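## Task

Scene 1: using the paler of the two slide boxes, slide its inner tray out through the box end that lies farther from the robot base so it sticks out by at least a few centimetres and stays there unaided. Leave everything else roughly where it was. Gripping the outer case of either box, shifting or rotating either box beyond a small amount, or pushing any tray roughly halfway out is an immediate failure. Release the tray and pull the arm away at the end.

## Robot and tools

Robot: one arm with six revolute joints and a parallel gripper. Three cameras give 504x504 images: cam_high (overhead, looking down), cam_low (side view) and cam_wrist (on the hand). Pinhole-plus-radial calibrations for each camera come with the session, and a result with pictures lists any camera whose numbers changed.

Frame: the scene frame has its origin on the table surface straight under the arm base. +z is up, +x points away from the base, and +y is to the left when facing along +x. The base may sit slightly tilted, and the reported hand position can be off, more so when the arm is stretched far. The gripper fingers point along the hand's +x axis and close along its y axis. end_effector_position is the point midway between the finger pads, 3 to 4 cm behind the fingertips.

Tool execute_actions. Argument actions is a list holding at most one item; pictures (true/false) asks for camera images.
- Empty list: commands nothing, returns the current state plus pictures.
- Motion: {"rows": [[...]], "steps": n}. rows holds 1 to 15 rows; steps is 1 to 15 (15 if omitted), each step 1/30 s, and at least 3 are needed. Each row is used for one step; if rows run out, the last row is repeated. Every row is 7 numbers in this fixed order: waist, shoulder, elbow, wrist pitch, wrist yaw, wrist roll, then gripper opening. The six joint numbers are absolute target angles in radians (the same values shown in Joint positions), not offsets. Ranges: waist -3.054 to 3.054, shoulder 0.000 to 3.142, elbow 0.000 to 2.356, wrist pitch -1.571 to 1.571, wrist yaw -1.571 to 1.571, wrist roll -3.142 to 3.142. A target more than 0.010 rad beyond a range end, and farther out than the joint currently is, gets the whole call refused (nothing is sent). True limits may differ from these by up to 0.010 rad; a joint driven into its true end stops there and the result may report "joint sent to its limit", though lack of that line proves nothing. The opening is an absolute value in [-1, 1]: +1 fully open (0.088 m pad gap), empty fingers touch near -0.80, values below that change nothing. A full close takes at least about 0.5 s.
- Wait: {"steps": n} with no rows, n up to 300; it returns once n steps have elapsed since the previous result, counting your reply time.

Motion behaviour: each step, a joint's target is clamped to within a fixed distance of its measured angle (0.211 rad for waist, shoulder, elbow; 0.213 wrist pitch; 0.267 wrist yaw; 0.228 wrist roll), and if the targets would place the hand over 70 mm from where it is, all are pulled back proportionally. So large moves need several calls. Friction may leave joints short of target, especially at long reach, and tiny changes may not move at all; read Joint positions after every move. The arm keeps heading for the last row you sent while you think or wait, until it nearly stops. Each result is captured 3 steps before the action ends; those last steps run afterwards.

Result lines: the state line gives end_effector_position (m), end_effector_quat_wxyz and linear/angular velocities in the scene frame. Joint positions and Joint velocities list the six joints in order, then the pad gap (m). grip_measured is the measured opening on the command scale; to squeeze something, command below it. Joint torques are raw drive outputs with offsets and noise. "joint command not followed" means a clearance check altered or blocked targets (mounting blocks and posts count as arm); HELD marks steps whose row was not fully sent. TORQUE FAULT means contact torque hit a load limit (waist 16.8, shoulder 20.8, elbow 20.8, wrist pitch 5.49, wrist yaw 5.47, wrist roll 5.13 N m); the arm halts 10 s and drops the rest of the call. MOTOR HOT appears from 50 °C; at 95 °C an OVER-TEMPERATURE FAULT holds the arm, and if it does not cool in 30 to 60 s power is cut and the arm goes limp. Avoid long loaded holds.

Tool zoom_image: camera (cam_high, cam_low or cam_wrist) and region [x0, y0, x1, y1] in pixels of that camera's latest image, origin top-left, at most 504 by 504; returns a magnified view.

Tool finished_scene: scene (1 or 2). Ends that scene permanently, reports whether the goal was met, and gives the next scene's task. Replying with no tool call ends everything remaining.

Method and cautions: find the right box by its shade in the images, then push the inner tray from the base-side end (for example with closed fingertips) toward +x away from the base, a few centimetres only, never near half its length. Do not grasp or shove the outer case, and keep both boxes from sliding or rotating. Push gently and slowly; avoid slams, hard contact, and anything falling or leaving the table. When done, open the gripper, back the hand away so the tray rests on its own, and then end the scene.

Each tool is called as a command line: name --argument value for each argument, lists and objects as JSON in quotes; but a table of rows of numbers goes row by row, as --pt "numbers of a row", without its own name.

## Session

execute_actions --actions '[]'

Scene clock: 0.00 s of 3750.00 s.
end_effector_position=(+0.3507, -0.0079, +0.2057) grip_measured=+0.821 end_effector_quat_wxyz=(+0.677, +0.054, +0.732, -0.060) end_effector_velocity=(+0.001, -0.001, +0.001) end_effector_angular_velocity=(-0.002, -0.012, +0.008)
Joint positions: [-0.681  1.394  1.378 -1.474 -0.786 -0.612  0.079]
Joint velocities: [-0.007 -0.002 -0.002  0.007 -0.007 -0.007  0.   ]
Joint torques (N m, as the arm reports them, + toward a larger angle): no reading
Motor temperatures (°C, as the motors report them): [22 22 21 22 23 22]
Heat: hottest wrist yaw 23 °C (+0.0 °C/min).

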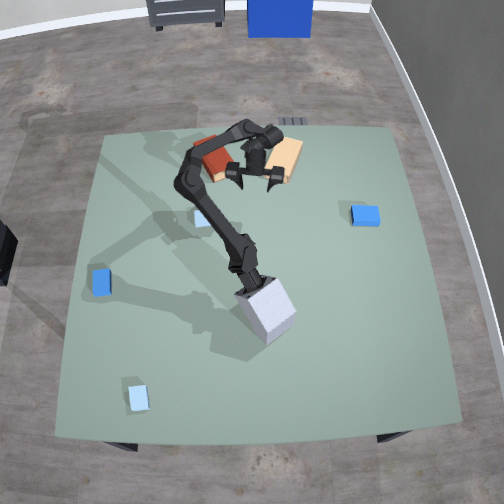

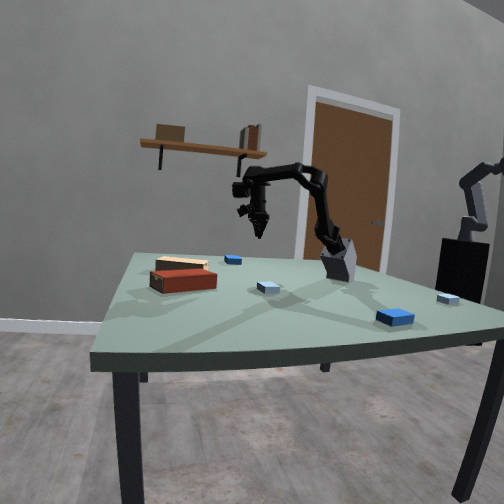

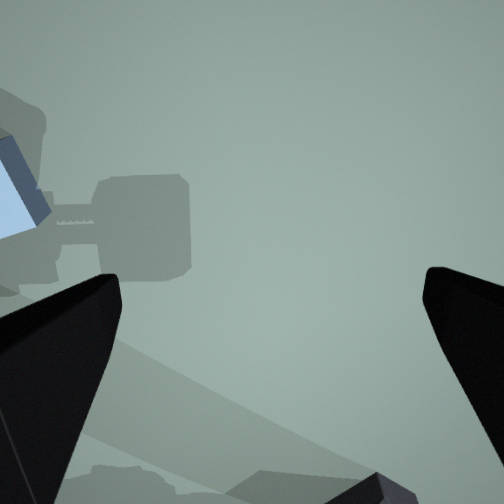

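zoom_image --camera "cam_high" --region '[170,100,330,230]'

zoom_image --camera "cam_low" --region '[130,240,250,310]'

Region (170, 100, 330, 230) of cam_high's 504x504 image, scaled by 3.150, with more detail than that image has; it fills the top 410 rows of this view, and the rest is white.

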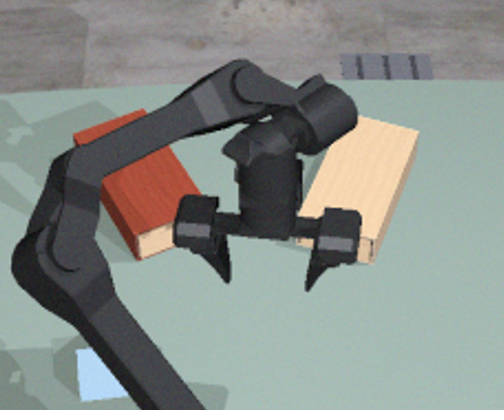

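Region (130, 240, 250, 310) of cam_low's 504x504 image, scaled by 4.200, with more detail than that image has; it fills the top 294 rows of this view, and the rest is white.

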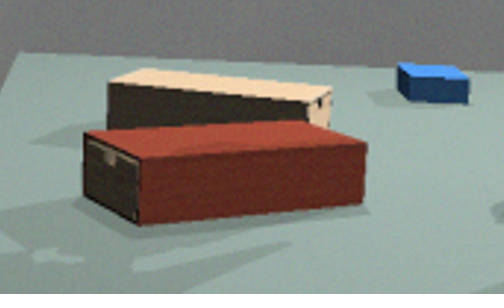

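execute_actions --actions '[{"rows":[[-0.4,1.4,1.1,0,-0.3,0.2,-1]],"steps":15}]'

execute_actions --actions '[{"rows":[[-0.062,1.5,0.8,1.2,0.137,0.688,-1]],"steps":15}]'

execute_actions --actions '[{"steps":45}]'

execute_actions --actions '[{"rows":[[-0.062,1.8,0.79,1.218,0.137,0.688,-1]],"steps":15}]'

execute_actions --actions '[{"steps":15}]' --pictures true

Scene clock: 1.70 s of 3750.00 s.
end_effector_position=(+0.3547, -0.0797, +0.1258) grip_measured=-0.608 end_effector_quat_wxyz=(+0.666, -0.018, +0.687, -0.291) end_effector_velocity=(+0.329, -0.124, +0.010) end_effector_angular_velocity=(-0.713, -1.598, +0.021)
Joint positions: [-0.412  1.402  1.113 -0.817 -0.322  0.073  0.009]
Joint velocities: [ 0.051 -0.002 -0.007  1.692  0.198  1.297 -0.175]
Joint torques (N m, as the arm reports them, + toward a larger angle): [-3.52 -4.81  2.16  0.16  0.48  0.14]
Motor temperatures (°C, as the motors report them): [23 22 21 22 23 22]
Heat: hottest waist 23 °C (+0.0 °C/min).
Steps of this call (steps 1 to 39: nothing new was sent; steps 40 to 51: the first 12 steps of this action). Readings (joint positions):
40: [-0.654 1.389 1.350 -1.420 -0.732 -0.560]
41: [-0.607 1.383 1.311 -1.366 -0.666 -0.507]
43: [-0.509 1.384 1.219 -1.264 -0.535 -0.393]
47: [-0.426 1.402 1.121 -1.045 -0.367 -0.152]
51: the state above

Scene clock: 2.20 s of 3750.00 s.
end_effector_position=(+0.3671, -0.0934, +0.0344) grip_measured=-0.812 end_effector_quat_wxyz=(+0.759, -0.025, +0.504, -0.411) end_effector_velocity=(+0.301, +0.007, +0.050) end_effector_angular_velocity=(-0.193, -1.508, +0.513)
Joint positions: [-0.084  1.49   0.793 -0.072  0.128  0.645  0.   ]
Joint velocities: [ 0.056  0.002 -0.076  1.56   0.315  0.418  0.   ]
Joint torques (N m, as the arm reports them, + toward a larger angle): [-2.57 -4.58  3.72  2.24 -0.17  0.21]
Motor temperatures (°C, as the motors report them): [23 22 21 22 23 22]
Heat: hottest waist 23 °C (+0.0 °C/min).
Steps of this call (steps 1 to 3: the last 3 steps of your previous action; steps 4 to 15: the first 12 steps of this action). Readings (joint positions):
4: [-0.388 1.405 1.092 -0.589 -0.257 0.191]
5: [-0.353 1.407 1.068 -0.547 -0.203 0.235]
7: [-0.270 1.424 0.995 -0.466 -0.100 0.325]
11: [-0.115 1.484 0.845 -0.262 0.058 0.546]
15: the state above

Scene clock: 3.70 s of 3750.00 s.
end_effector_position=(+0.5505, +0.0163, +0.1825) grip_measured=-0.812 end_effector_quat_wxyz=(+0.995, +0.047, +0.025, -0.084) end_effector_velocity=(-0.001, -0.001, -0.001) end_effector_angular_velocity=(-0.008, +0.010, +0.001)
Joint positions: [-0.067  1.492  0.801  1.2    0.134  0.685  0.   ]
Joint velocities: [-0.002 -0.002 -0.002 -0.007 -0.007 -0.007  0.   ]
Joint torques (N m, as the arm reports them, + toward a larger angle): [-3.21 -5.55  2.83  1.5   0.63  0.1 ]
Motor temperatures (°C, as the motors report them): [23 22 21 22 23 22]
Heat: hottest waist 23 °C (+0.0 °C/min).
Kept back: nothing.
Steps of this call (steps 1 to 3: the last 3 steps of your previous action; steps 4 to 45: the robot went on to your last target). Readings (joint positions):
1: [-0.082 1.491 0.792 -0.007 0.130 0.656]
2: [-0.078 1.492 0.794 0.054 0.130 0.663]
4: [-0.071 1.492 0.799 0.169 0.130 0.673]
8: [-0.067 1.492 0.800 0.393 0.131 0.681]
45: the state above
The arm was judged still, so your last target was given up. Only a new action makes it travel on or press farther. Fingers that are still opening or closing keep moving.

Scene clock: 4.10 s of 3750.00 s.
end_effector_position=(+0.5188, -0.0574, +0.0723) grip_measured=-0.812 end_effector_quat_wxyz=(+0.976, +0.034, +0.138, -0.167) end_effector_velocity=(-0.004, -0.003, -0.009) end_effector_angular_velocity=(-0.003, +0.021, -0.000)
Joint positions: [-0.067  1.782  0.788  1.218  0.137  0.685  0.   ]
Joint velocities: [ 0.002  0.022 -0.002  0.007 -0.007 -0.007  0.   ]
Joint torques (N m, as the arm reports them, + toward a larger angle): [-3.97 -5.24  1.88  1.44  0.52  0.11]
Motor temperatures (°C, as the motors report them): [23 22 21 22 23 22]
Heat: hottest waist 23 °C (+0.0 °C/min).
Steps of this call (steps 1 to 12: the first 12 steps of this action). Readings (joint positions):
1: [-0.067 1.511 0.801 1.213 0.134 0.685]
2: [-0.067 1.534 0.805 1.221 0.134 0.685]
4: [-0.067 1.595 0.807 1.218 0.134 0.685]
8: [-0.067 1.734 0.799 1.213 0.134 0.685]
12: the state above

Scene clock: 4.60 s of 3750.00 s.
end_effector_position=(+0.5186, -0.0577, +0.0719) grip_measured=-0.812 end_effector_quat_wxyz=(+0.976, +0.034, +0.138, -0.167) end_effector_velocity=(-0.001, -0.001, -0.001) end_effector_angular_velocity=(-0.019, +0.024, +0.001)
Joint positions: [-0.067  1.783  0.788  1.219  0.137  0.685  0.   ]
Joint velocities: [-0.002 -0.007 -0.002 -0.022 -0.007 -0.022  0.   ]
Joint torques (N m, as the arm reports them, + toward a larger angle): [-4.07 -4.66  1.84  1.31  0.51  0.11]
Motor temperatures (°C, as the motors report them): [23 22 21 22 23 22]
Heat: hottest waist 23 °C (+0.0 °C/min).
Kept back: nothing.
Steps of this call (steps 1 to 3: the last 3 steps of your previous action; steps 4 to 15: the robot went on to your last target). Readings (joint positions):
1: [-0.067 1.782 0.788 1.218 0.137 0.685]
2: [-0.067 1.782 0.788 1.219 0.137 0.685]
4: [-0.067 1.782 0.788 1.219 0.137 0.685]
8: [-0.067 1.783 0.788 1.219 0.137 0.685]
15: the state above
The arm was judged still, so your last target was given up. Only a new action makes it travel on or press farther. Fingers that are still opening or closing keep moving.
camera_calibration (this result's frames):
cam_wrist: T_world_to_cam=[[-0.351291, -0.935683, -0.0330546, 0.137615], [-0.575519, 0.243649, -0.780649, 0.386078], [0.738494, -0.255211, -0.624095, -0.274423], [0, 0, 0, 1]] pos_world=[0.473198, -0.0353396, 0.134674]

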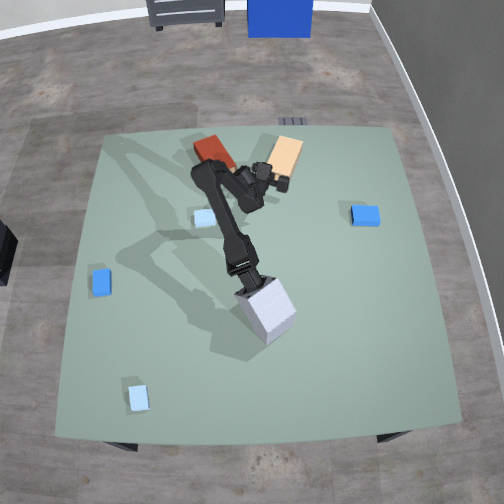

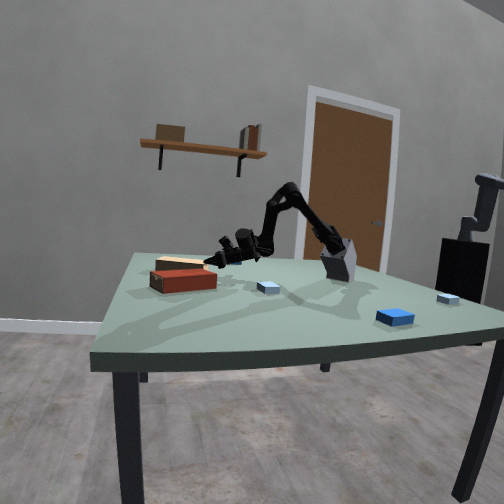

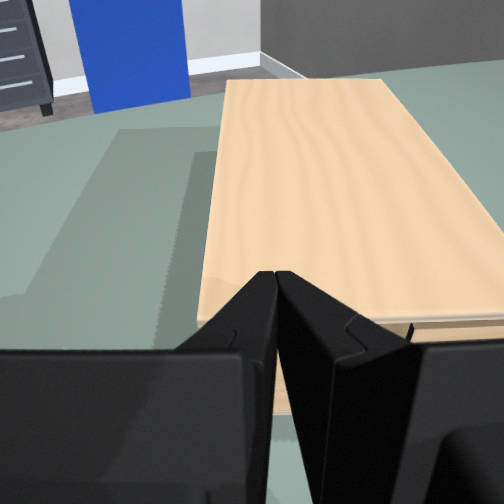

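execute_actions --actions '[{"rows":[[-0.067,1.65,0.75,1.3,0.137,0.685,-1],[-0.05,1.65,0.72,1.3,0.15,0.685,-1],[-0.03,1.65,0.7,1.3,0.17,0.685,-1],[-0.03,1.65,0.7,1.3,0.17,0.685,-1],[-0.03,1.65,0.7,1.3,0.17,0.685,-1],[0.003,1.65,0.6,1.363,0.197,0.677,-1]],"steps":15}]'

execute_actions --actions '[{"rows":[[0.003,1.82,0.62,1.363,0.197,0.677,-1]],"steps":15}]'

execute_actions --actions '[{"rows":[[0.003,1.885,0.665,1.363,0.197,0.677,-1]],"steps":15}]' --pictures true

Scene clock: 5.37 s of 3750.00 s.
end_effector_position=(+0.4895, -0.0206, +0.0955) grip_measured=-0.812 end_effector_quat_wxyz=(+0.983, +0.046, +0.106, -0.141) end_effector_velocity=(-0.041, -0.003, -0.002) end_effector_angular_velocity=(-0.024, -0.017, -0.018)
Joint positions: [-0.004  1.654  0.614  1.351  0.189  0.682  0.   ]
Joint velocities: [ 0.022 -0.002 -0.164  0.168  0.051 -0.022  0.   ]
Joint torques (N m, as the arm reports them, + toward a larger angle): [-3.35 -5.82  1.49  1.68  0.67 -0.1 ]
Motor temperatures (°C, as the motors report them): [23 22 21 22 23 22]
Heat: hottest waist 23 °C (+0.0 °C/min).
Steps of this call (steps 1 to 11: nothing new was sent; steps 12 to 23: the first 12 steps of this action). Readings (joint positions):
12: [-0.067 1.770 0.782 1.229 0.137 0.685]
13: [-0.066 1.753 0.766 1.248 0.138 0.685]
15: [-0.054 1.706 0.736 1.279 0.152 0.685]
19: [-0.019 1.656 0.665 1.337 0.178 0.684]
23: the state above

Scene clock: 5.87 s of 3750.00 s.
end_effector_position=(+0.4684, -0.0511, +0.0473) grip_measured=-0.812 end_effector_quat_wxyz=(+0.970, +0.036, +0.159, -0.179) end_effector_velocity=(+0.000, +0.001, -0.003) end_effector_angular_velocity=(+0.001, +0.018, +0.013)
Joint positions: [-0.002  1.804  0.617  1.364  0.193  0.68   0.   ]
Joint velocities: [-0.002  0.002  0.002 -0.007 -0.022 -0.007  0.   ]
Joint torques (N m, as the arm reports them, + toward a larger angle): [-3.48 -4.37  0.91  1.34  0.65 -0.1 ]
Motor temperatures (°C, as the motors report them): [23 22 21 22 23 22]
Heat: hottest waist 23 °C (+0.0 °C/min).
Steps of this call (steps 1 to 3: the last 3 steps of your previous action; steps 4 to 15: the first 12 steps of this action). Readings (joint positions):
4: [-0.003 1.673 0.612 1.371 0.193 0.681]
5: [-0.003 1.697 0.617 1.374 0.193 0.680]
7: [-0.002 1.750 0.622 1.362 0.193 0.680]
11: [-0.002 1.803 0.617 1.358 0.193 0.680]
15: the state above

Scene clock: 6.37 s of 3750.00 s.
end_effector_position=(+0.4715, -0.0597, +0.0329) grip_measured=-0.812 end_effector_quat_wxyz=(+0.968, +0.034, +0.167, -0.185) end_effector_velocity=(+0.008, +0.000, +0.004) end_effector_angular_velocity=(-0.019, -0.007, +0.017)
Joint positions: [-0.002  1.867  0.66   1.364  0.195  0.68   0.   ]
Joint velocities: [-0.007 -0.002  0.022 -0.007 -0.007 -0.022  0.   ]
Joint torques (N m, as the arm reports them, + toward a larger angle): [-3.67 -4.18  1.16  1.33  0.61 -0.1 ]
Motor temperatures (°C, as the motors report them): [23 22 21 22 23 22]
Heat: hottest waist 23 °C (+0.0 °C/min).
Steps of this call (steps 1 to 3: the last 3 steps of your previous action; steps 4 to 15: the first 12 steps of this action). Readings (joint positions):
4: [-0.002 1.813 0.624 1.367 0.194 0.680]
5: [-0.002 1.825 0.636 1.367 0.195 0.680]
7: [-0.002 1.848 0.651 1.365 0.195 0.680]
11: [-0.002 1.867 0.656 1.364 0.195 0.680]
15: the state above
camera_calibration (this result's frames):
cam_wrist: T_world_to_cam=[[-0.384886, -0.922808, -0.0169458, 0.134048], [-0.611958, 0.268894, -0.743776, 0.34644], [0.69092, -0.275899, -0.668214, -0.241891], [0, 0, 0, 1]] pos_world=[0.430727, -0.0361925, 0.09831]

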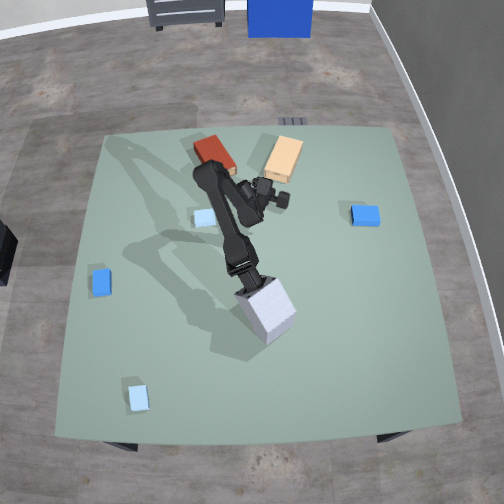

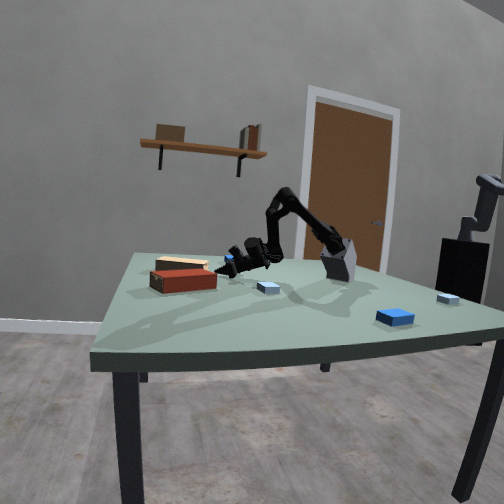

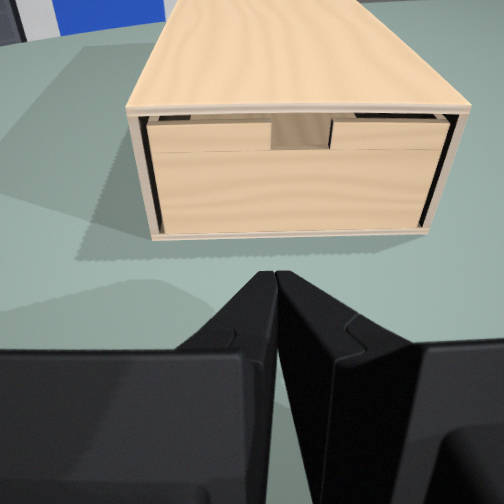

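execute_actions --actions '[{"rows":[[-0.02,1.895,0.70,1.34,0.18,0.682,-1],[-0.02,1.895,0.70,1.34,0.18,0.682,-1],[-0.02,1.895,0.70,1.34,0.18,0.682,-1],[-0.035,1.905,0.74,1.31,0.165,0.684,-1],[-0.035,1.905,0.74,1.31,0.165,0.684,-1],[-0.035,1.905,0.74,1.31,0.165,0.684,-1],[-0.05,1.92,0.78,1.285,0.15,0.686,-1],[-0.05,1.92,0.78,1.285,0.15,0.686,-1],[-0.05,1.92,0.78,1.285,0.15,0.686,-1],[-0.064,1.93,0.82,1.26,0.138,0.687,-1]],"steps":15}]'

execute_actions --actions '[{"rows":[[-0.075,1.942,0.863,1.23,0.129,0.688,-1]],"steps":15}]' --pictures true

Scene clock: 7.07 s of 3750.00 s.
end_effector_position=(+0.5024, -0.0775, +0.0361) grip_measured=-0.812 end_effector_quat_wxyz=(+0.969, +0.031, +0.161, -0.185) end_effector_velocity=(+0.074, -0.037, +0.019) end_effector_angular_velocity=(-0.015, -0.056, +0.029)
Joint positions: [-0.055  1.906  0.792  1.279  0.151  0.683  0.   ]
Joint velocities: [-0.125  0.085  0.3   -0.154 -0.11   0.007  0.   ]
Joint torques (N m, as the arm reports them, + toward a larger angle): [-4.67 -4.56  1.11  1.18  0.29  0.12]
Motor temperatures (°C, as the motors report them): [23 23 21 22 23 22]
Heat: hottest waist 23 °C (+0.0 °C/min).
Steps of this call (steps 1 to 3: the last 3 steps of your previous action; steps 4 to 9: the robot went on to your last target; steps 10 to 21: the first 12 steps of this action). Readings (joint positions):
10: [-0.003 1.870 0.666 1.360 0.195 0.680]
11: [-0.006 1.872 0.674 1.354 0.193 0.680]
13: [-0.015 1.878 0.693 1.342 0.186 0.680]
17: [-0.036 1.891 0.742 1.309 0.168 0.681]
21: the state above

Scene clock: 7.57 s of 3750.00 s.
end_effector_position=(+0.5176, -0.0838, +0.0375) grip_measured=-0.812 end_effector_quat_wxyz=(+0.969, +0.030, +0.159, -0.185) end_effector_velocity=(+0.000, -0.002, -0.003) end_effector_angular_velocity=(-0.005, +0.011, +0.002)
Joint positions: [-0.074  1.923  0.857  1.233  0.134  0.685  0.   ]
Joint velocities: [-0.002  0.007  0.007 -0.007 -0.007 -0.007  0.   ]
Joint torques (N m, as the arm reports them, + toward a larger angle): [-5.14 -4.67  1.85  1.16  0.33  0.12]
Motor temperatures (°C, as the motors report them): [23 23 21 22 23 22]
Heat: hottest waist 23 °C (+0.0 °C/min).
Steps of this call (steps 1 to 3: the last 3 steps of your previous action; steps 4 to 15: the first 12 steps of this action). Readings (joint positions):
4: [-0.063 1.912 0.816 1.261 0.143 0.684]
5: [-0.066 1.915 0.828 1.252 0.140 0.684]
7: [-0.070 1.921 0.844 1.243 0.137 0.684]
11: [-0.073 1.923 0.855 1.236 0.134 0.685]
15: the state above
camera_calibration (this result's frames):
cam_wrist: T_world_to_cam=[[-0.383193, -0.923586, -0.0123618, 0.128505], [-0.602561, 0.2601, -0.754499, 0.379355], [0.700059, -0.28167, -0.656185, -0.282943], [0, 0, 0, 1]] pos_world=[0.475903, -0.0596812, 0.102148]

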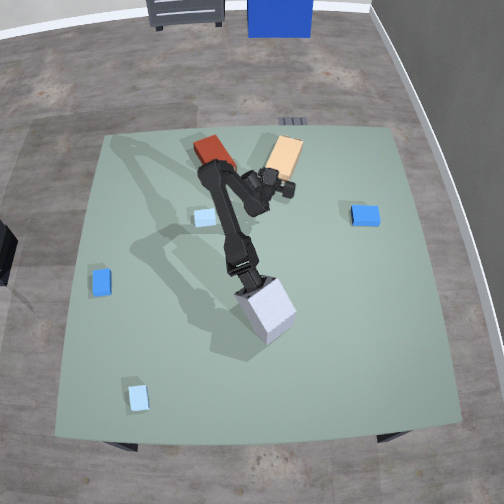

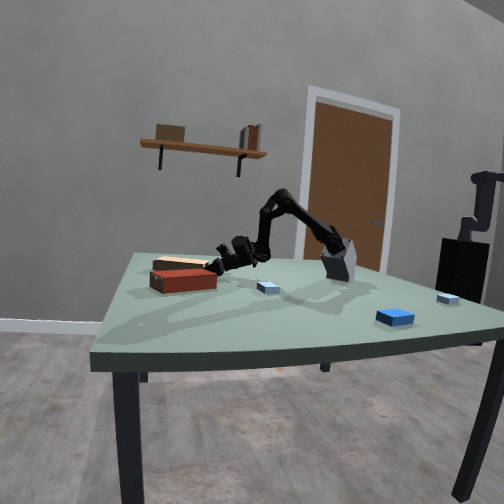

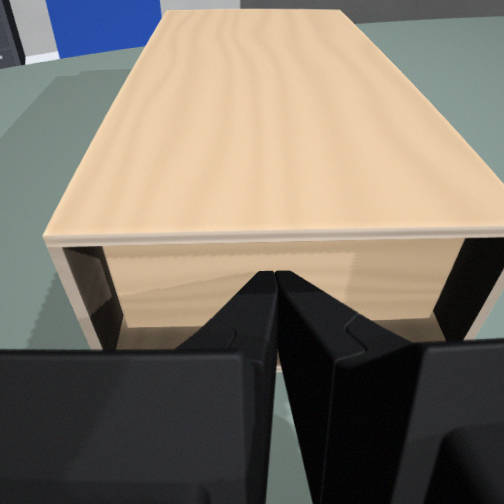

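execute_actions --actions '[{"rows":[[-0.078,1.965,0.88,1.23,0.122,0.688,-1],[-0.078,1.965,0.88,1.23,0.122,0.688,-1],[-0.078,1.965,0.88,1.23,0.122,0.688,-1],[-0.083,1.98,0.91,1.21,0.117,0.689,-1],[-0.083,1.98,0.91,1.21,0.117,0.689,-1],[-0.083,1.98,0.91,1.21,0.117,0.689,-1],[-0.09,1.995,0.95,1.18,0.11,0.689,-1]],"steps":15}]'

execute_actions --actions '[{"steps":10}]' --pictures true

zoom_image --camera "cam_high" --region '[230,110,330,210]'

Scene clock: 8.13 s of 3750.00 s.
end_effector_position=(+0.5307, -0.0950, +0.0291) grip_measured=-0.812 end_effector_quat_wxyz=(+0.968, +0.029, +0.166, -0.187) end_effector_velocity=(+0.012, -0.007, -0.006) end_effector_angular_velocity=(-0.004, +0.026, -0.002)
Joint positions: [-0.089  1.973  0.938  1.188  0.116  0.685  0.   ]
Joint velocities: [-0.012  0.027  0.071 -0.066 -0.022 -0.007  0.   ]
Joint torques (N m, as the arm reports them, + toward a larger angle): [-5.17 -4.79  1.75  1.14  0.31  0.1 ]
Motor temperatures (°C, as the motors report them): [23 23 21 22 23 22]
Heat: hottest waist 23 °C (+0.0 °C/min).
Steps of this call (steps 1 to 3: the last 3 steps of your previous action; steps 4 to 5: the robot went on to your last target; steps 6 to 17: the first 12 steps of this action). Readings (joint positions):
6: [-0.075 1.927 0.861 1.233 0.132 0.685]
7: [-0.075 1.931 0.866 1.233 0.131 0.685]
9: [-0.077 1.941 0.876 1.229 0.127 0.685]
13: [-0.084 1.964 0.913 1.202 0.120 0.685]
17: the state above

Scene clock: 8.47 s of 3750.00 s.
end_effector_position=(+0.5322, -0.0955, +0.0291) grip_measured=-0.812 end_effector_quat_wxyz=(+0.968, +0.029, +0.166, -0.187) end_effector_velocity=(+0.002, +0.002, +0.003) end_effector_angular_velocity=(-0.004, -0.005, +0.013)
Joint positions: [-0.09   1.975  0.945  1.183  0.115  0.685  0.   ]
Joint velocities: [-0.002 -0.002  0.002  0.007 -0.007 -0.007  0.   ]
Joint torques (N m, as the arm reports them, + toward a larger angle): [-5.38 -4.74  1.96  1.1   0.31  0.12]
Motor temperatures (°C, as the motors report them): [23 23 21 22 23 22]
Heat: hottest waist 23 °C (+0.0 °C/min).
Kept back: nothing.
Steps of this call (steps 1 to 3: the last 3 steps of your previous action; steps 4 to 10: the robot went on to your last target). Readings (joint positions):
1: [-0.089 1.974 0.940 1.187 0.116 0.685]
2: [-0.089 1.974 0.941 1.186 0.116 0.685]
4: [-0.089 1.975 0.943 1.185 0.115 0.685]
8: [-0.090 1.975 0.944 1.184 0.115 0.685]
10: the state above
camera_calibration (this result's frames):
cam_wrist: T_world_to_cam=[[-0.388105, -0.921591, -0.00659859, 0.125837], [-0.611598, 0.262902, -0.74621, 0.389749], [0.689436, -0.285572, -0.665678, -0.296428], [0, 0, 0, 1]] pos_world=[0.491576, -0.0711478, 0.0943397]

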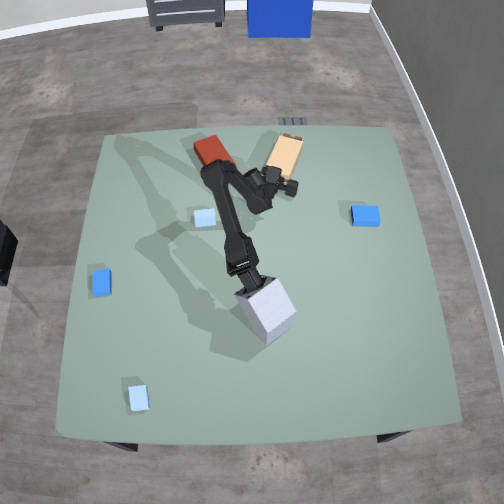

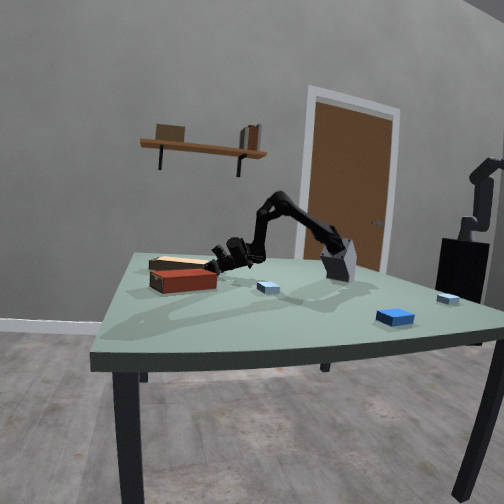

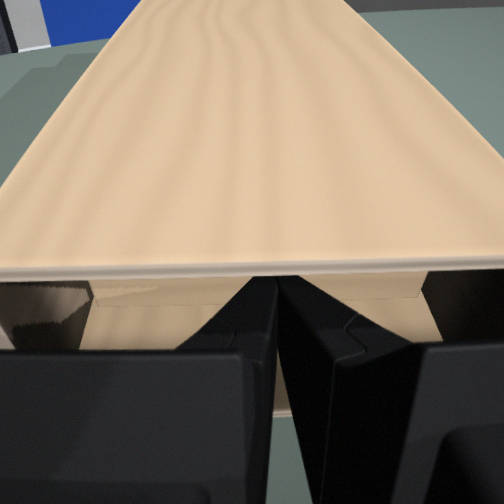

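Region (230, 110, 330, 210) of cam_high's 504x504 image, scaled by 5.040, with more detail than that image has.

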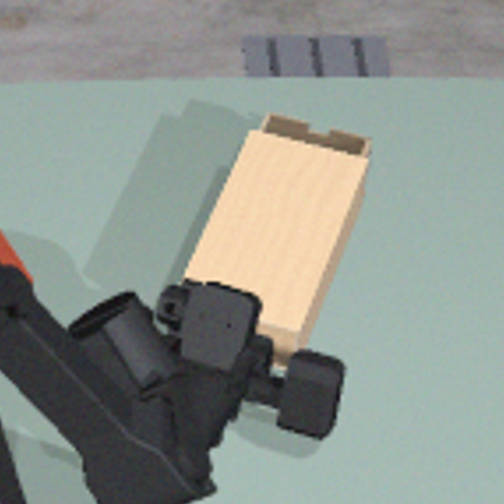

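execute_actions --actions '[{"rows":[[-0.097,2.015,0.972,1.165,0.102,0.689,-1],[-0.097,2.015,0.972,1.165,0.102,0.689,-1],[-0.097,2.015,0.972,1.165,0.102,0.689,-1],[-0.104,2.028,1.005,1.14,0.095,0.689,-1]],"steps":15}]' --pictures true

execute_actions --actions '[{"rows":[[-0.09,1.975,0.93,1.19,0.11,0.689,-1],[-0.09,1.975,0.93,1.19,0.11,0.689,-1],[-0.08,1.95,0.88,1.22,0.122,0.689,-1],[-0.08,1.95,0.88,1.22,0.122,0.689,-1],[-0.07,1.93,0.83,1.25,0.135,0.689,-1],[-0.07,1.93,0.83,1.25,0.135,0.689,-1],[-0.05,1.9,0.77,1.285,0.15,0.689,-1],[-0.05,1.9,0.77,1.285,0.15,0.689,-1],[-0.03,1.88,0.71,1.32,0.17,0.689,-1],[-0.03,1.88,0.71,1.32,0.17,0.689,-1],[0,1.85,0.65,1.36,0.19,0.689,-1]],"steps":15}]'

execute_actions --actions '[{"rows":[[0,1.55,0.5,1.36,0.19,0.689,-1]],"steps":15}]' --pictures true

Scene clock: 9.07 s of 3750.00 s.
end_effector_position=(+0.5414, -0.1048, +0.0270) grip_measured=-0.812 end_effector_quat_wxyz=(+0.967, +0.028, +0.168, -0.191) end_effector_velocity=(+0.005, -0.002, +0.001) end_effector_angular_velocity=(-0.007, +0.005, +0.002)
Joint positions: [-0.106  2.003  0.999  1.147  0.103  0.686  0.   ]
Joint velocities: [-0.007  0.002  0.022 -0.022 -0.007 -0.007  0.   ]
Joint torques (N m, as the arm reports them, + toward a larger angle): [-5.3  -4.59  2.16  0.89  0.23  0.11]
Motor temperatures (°C, as the motors report them): [23 23 21 22 23 22]
Heat: hottest waist 23 °C (+0.0 °C/min).
Steps of this call (steps 1 to 6: the robot went on to your last target; steps 7 to 18: the first 12 steps of this action). Readings (joint positions):
7: [-0.091 1.978 0.949 1.181 0.113 0.685]
8: [-0.092 1.982 0.954 1.177 0.111 0.686]
10: [-0.096 1.990 0.967 1.171 0.109 0.686]
14: [-0.105 2.001 0.994 1.152 0.103 0.686]
18: the state above
camera_calibration (this result's frames):
cam_wrist: T_world_to_cam=[[-0.39467, -0.918822, -0.00127666, 0.12447], [-0.614284, 0.264892, -0.743295, 0.397805], [0.683294, -0.292572, -0.668962, -0.304199], [0, 0, 0, 1]] pos_world=[0.501347, -0.0800095, 0.0923476]

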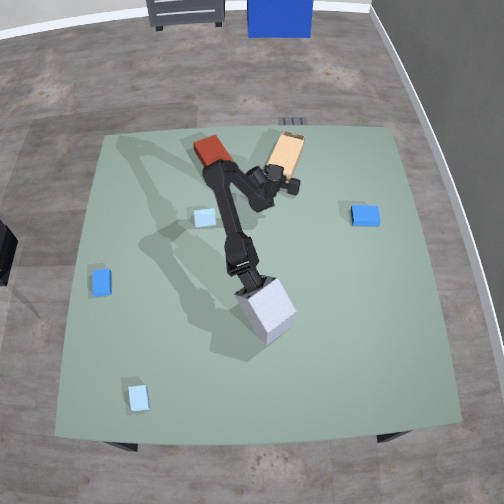

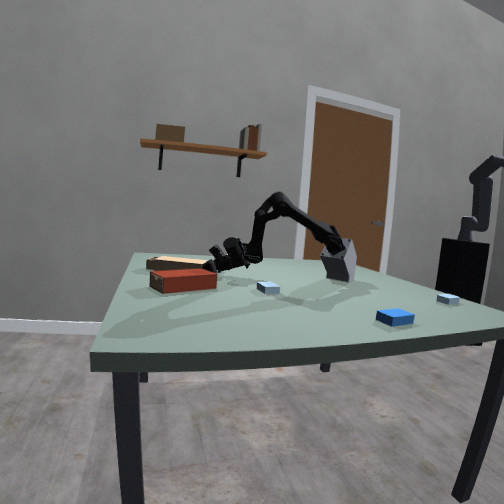

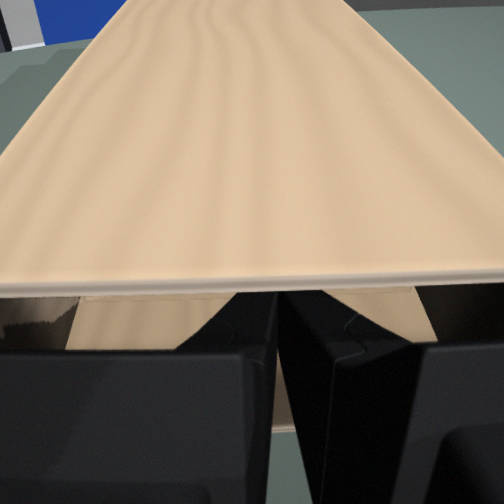

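Scene clock: 9.57 s of 3750.00 s.
end_effector_position=(+0.4846, -0.0714, +0.0319) grip_measured=-0.812 end_effector_quat_wxyz=(+0.967, +0.034, +0.168, -0.188) end_effector_velocity=(-0.174, +0.145, +0.001) end_effector_angular_velocity=(+0.123, +0.071, +0.081)
Joint positions: [-0.033  1.892  0.722  1.318  0.166  0.686  0.   ]
Joint velocities: [ 0.339 -0.379 -0.823  0.432  0.183  0.007  0.   ]
Joint torques (N m, as the arm reports them, + toward a larger angle): [-4.2  -6.73  0.84  1.4   0.65  0.09]
Motor temperatures (°C, as the motors report them): [23 23 21 22 23 22]
Heat: hottest waist 23 °C (+0.0 °C/min).
Steps of this call (steps 1 to 3: the last 3 steps of your previous action; steps 4 to 15: the first 12 steps of this action). Readings (joint positions):
4: [-0.106 2.002 0.992 1.154 0.102 0.686]
5: [-0.105 2.000 0.980 1.166 0.103 0.686]
7: [-0.099 1.986 0.938 1.189 0.109 0.686]
11: [-0.074 1.943 0.836 1.248 0.132 0.686]
15: the state above

Scene clock: 10.07 s of 3750.00 s.
end_effector_position=(+0.4682, -0.0146, +0.1084) grip_measured=-0.812 end_effector_quat_wxyz=(+0.983, +0.049, +0.107, -0.141) end_effector_velocity=(-0.037, -0.016, -0.025) end_effector_angular_velocity=(-0.014, +0.126, -0.063)
Joint positions: [-0.005  1.565  0.512  1.361  0.186  0.686  0.   ]
Joint velocities: [ 0.002 -0.007 -0.11  -0.037 -0.007 -0.007  0.   ]
Joint torques (N m, as the arm reports them, + toward a larger angle): [-2.87 -6.29  0.75  1.34  0.64  0.09]
Motor temperatures (°C, as the motors report them): [23 23 21 23 23 22]
Heat: hottest waist 23 °C (+0.0 °C/min).
Steps of this call (steps 1 to 3: the last 3 steps of your previous action; steps 4 to 15: the first 12 steps of this action). Readings (joint positions):
4: [-0.008 1.840 0.646 1.339 0.178 0.686]
5: [-0.006 1.795 0.603 1.341 0.180 0.686]
7: [-0.005 1.694 0.542 1.352 0.185 0.686]
11: [-0.005 1.577 0.525 1.366 0.186 0.686]
15: the state above
camera_calibration (this result's frames):
cam_wrist: T_world_to_cam=[[-0.302777, -0.949762, -0.079236, 0.143532], [-0.531768, 0.237346, -0.812951, 0.357988], [0.790917, -0.204008, -0.576916, -0.232299], [0, 0, 0, 1]] pos_world=[0.417554, 0.00396372, 0.168383]

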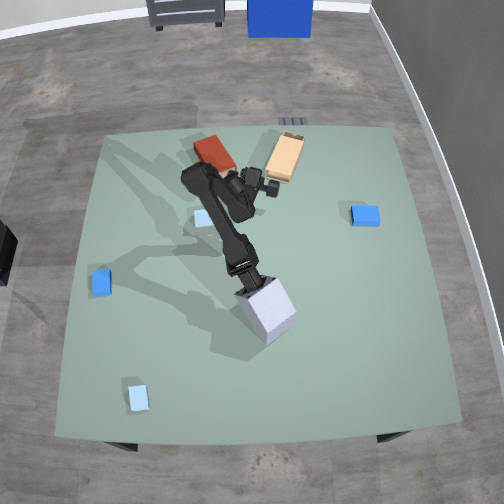

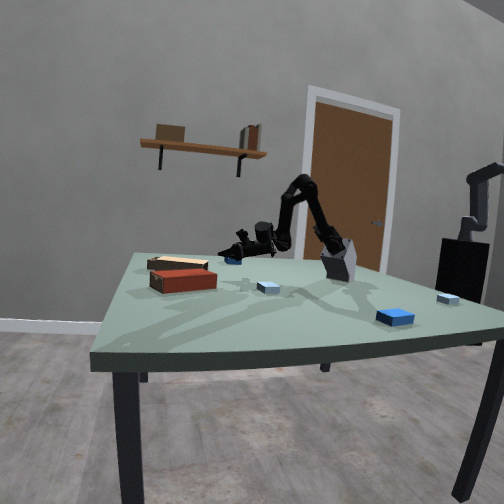

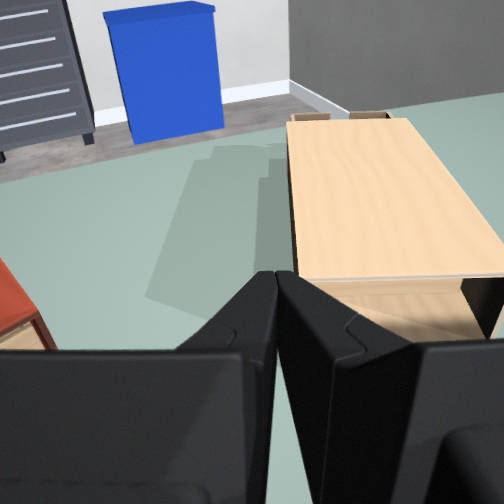

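zoom_image --camera "cam_high" --region '[230,110,330,210]'

Region (230, 110, 330, 210) of cam_high's 504x504 image, scaled by 5.040, with more detail than that image has.

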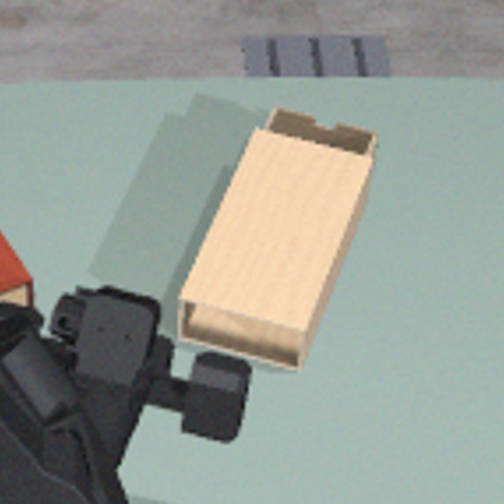

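finished_scene --scene 1

The scene is finished: the task was done.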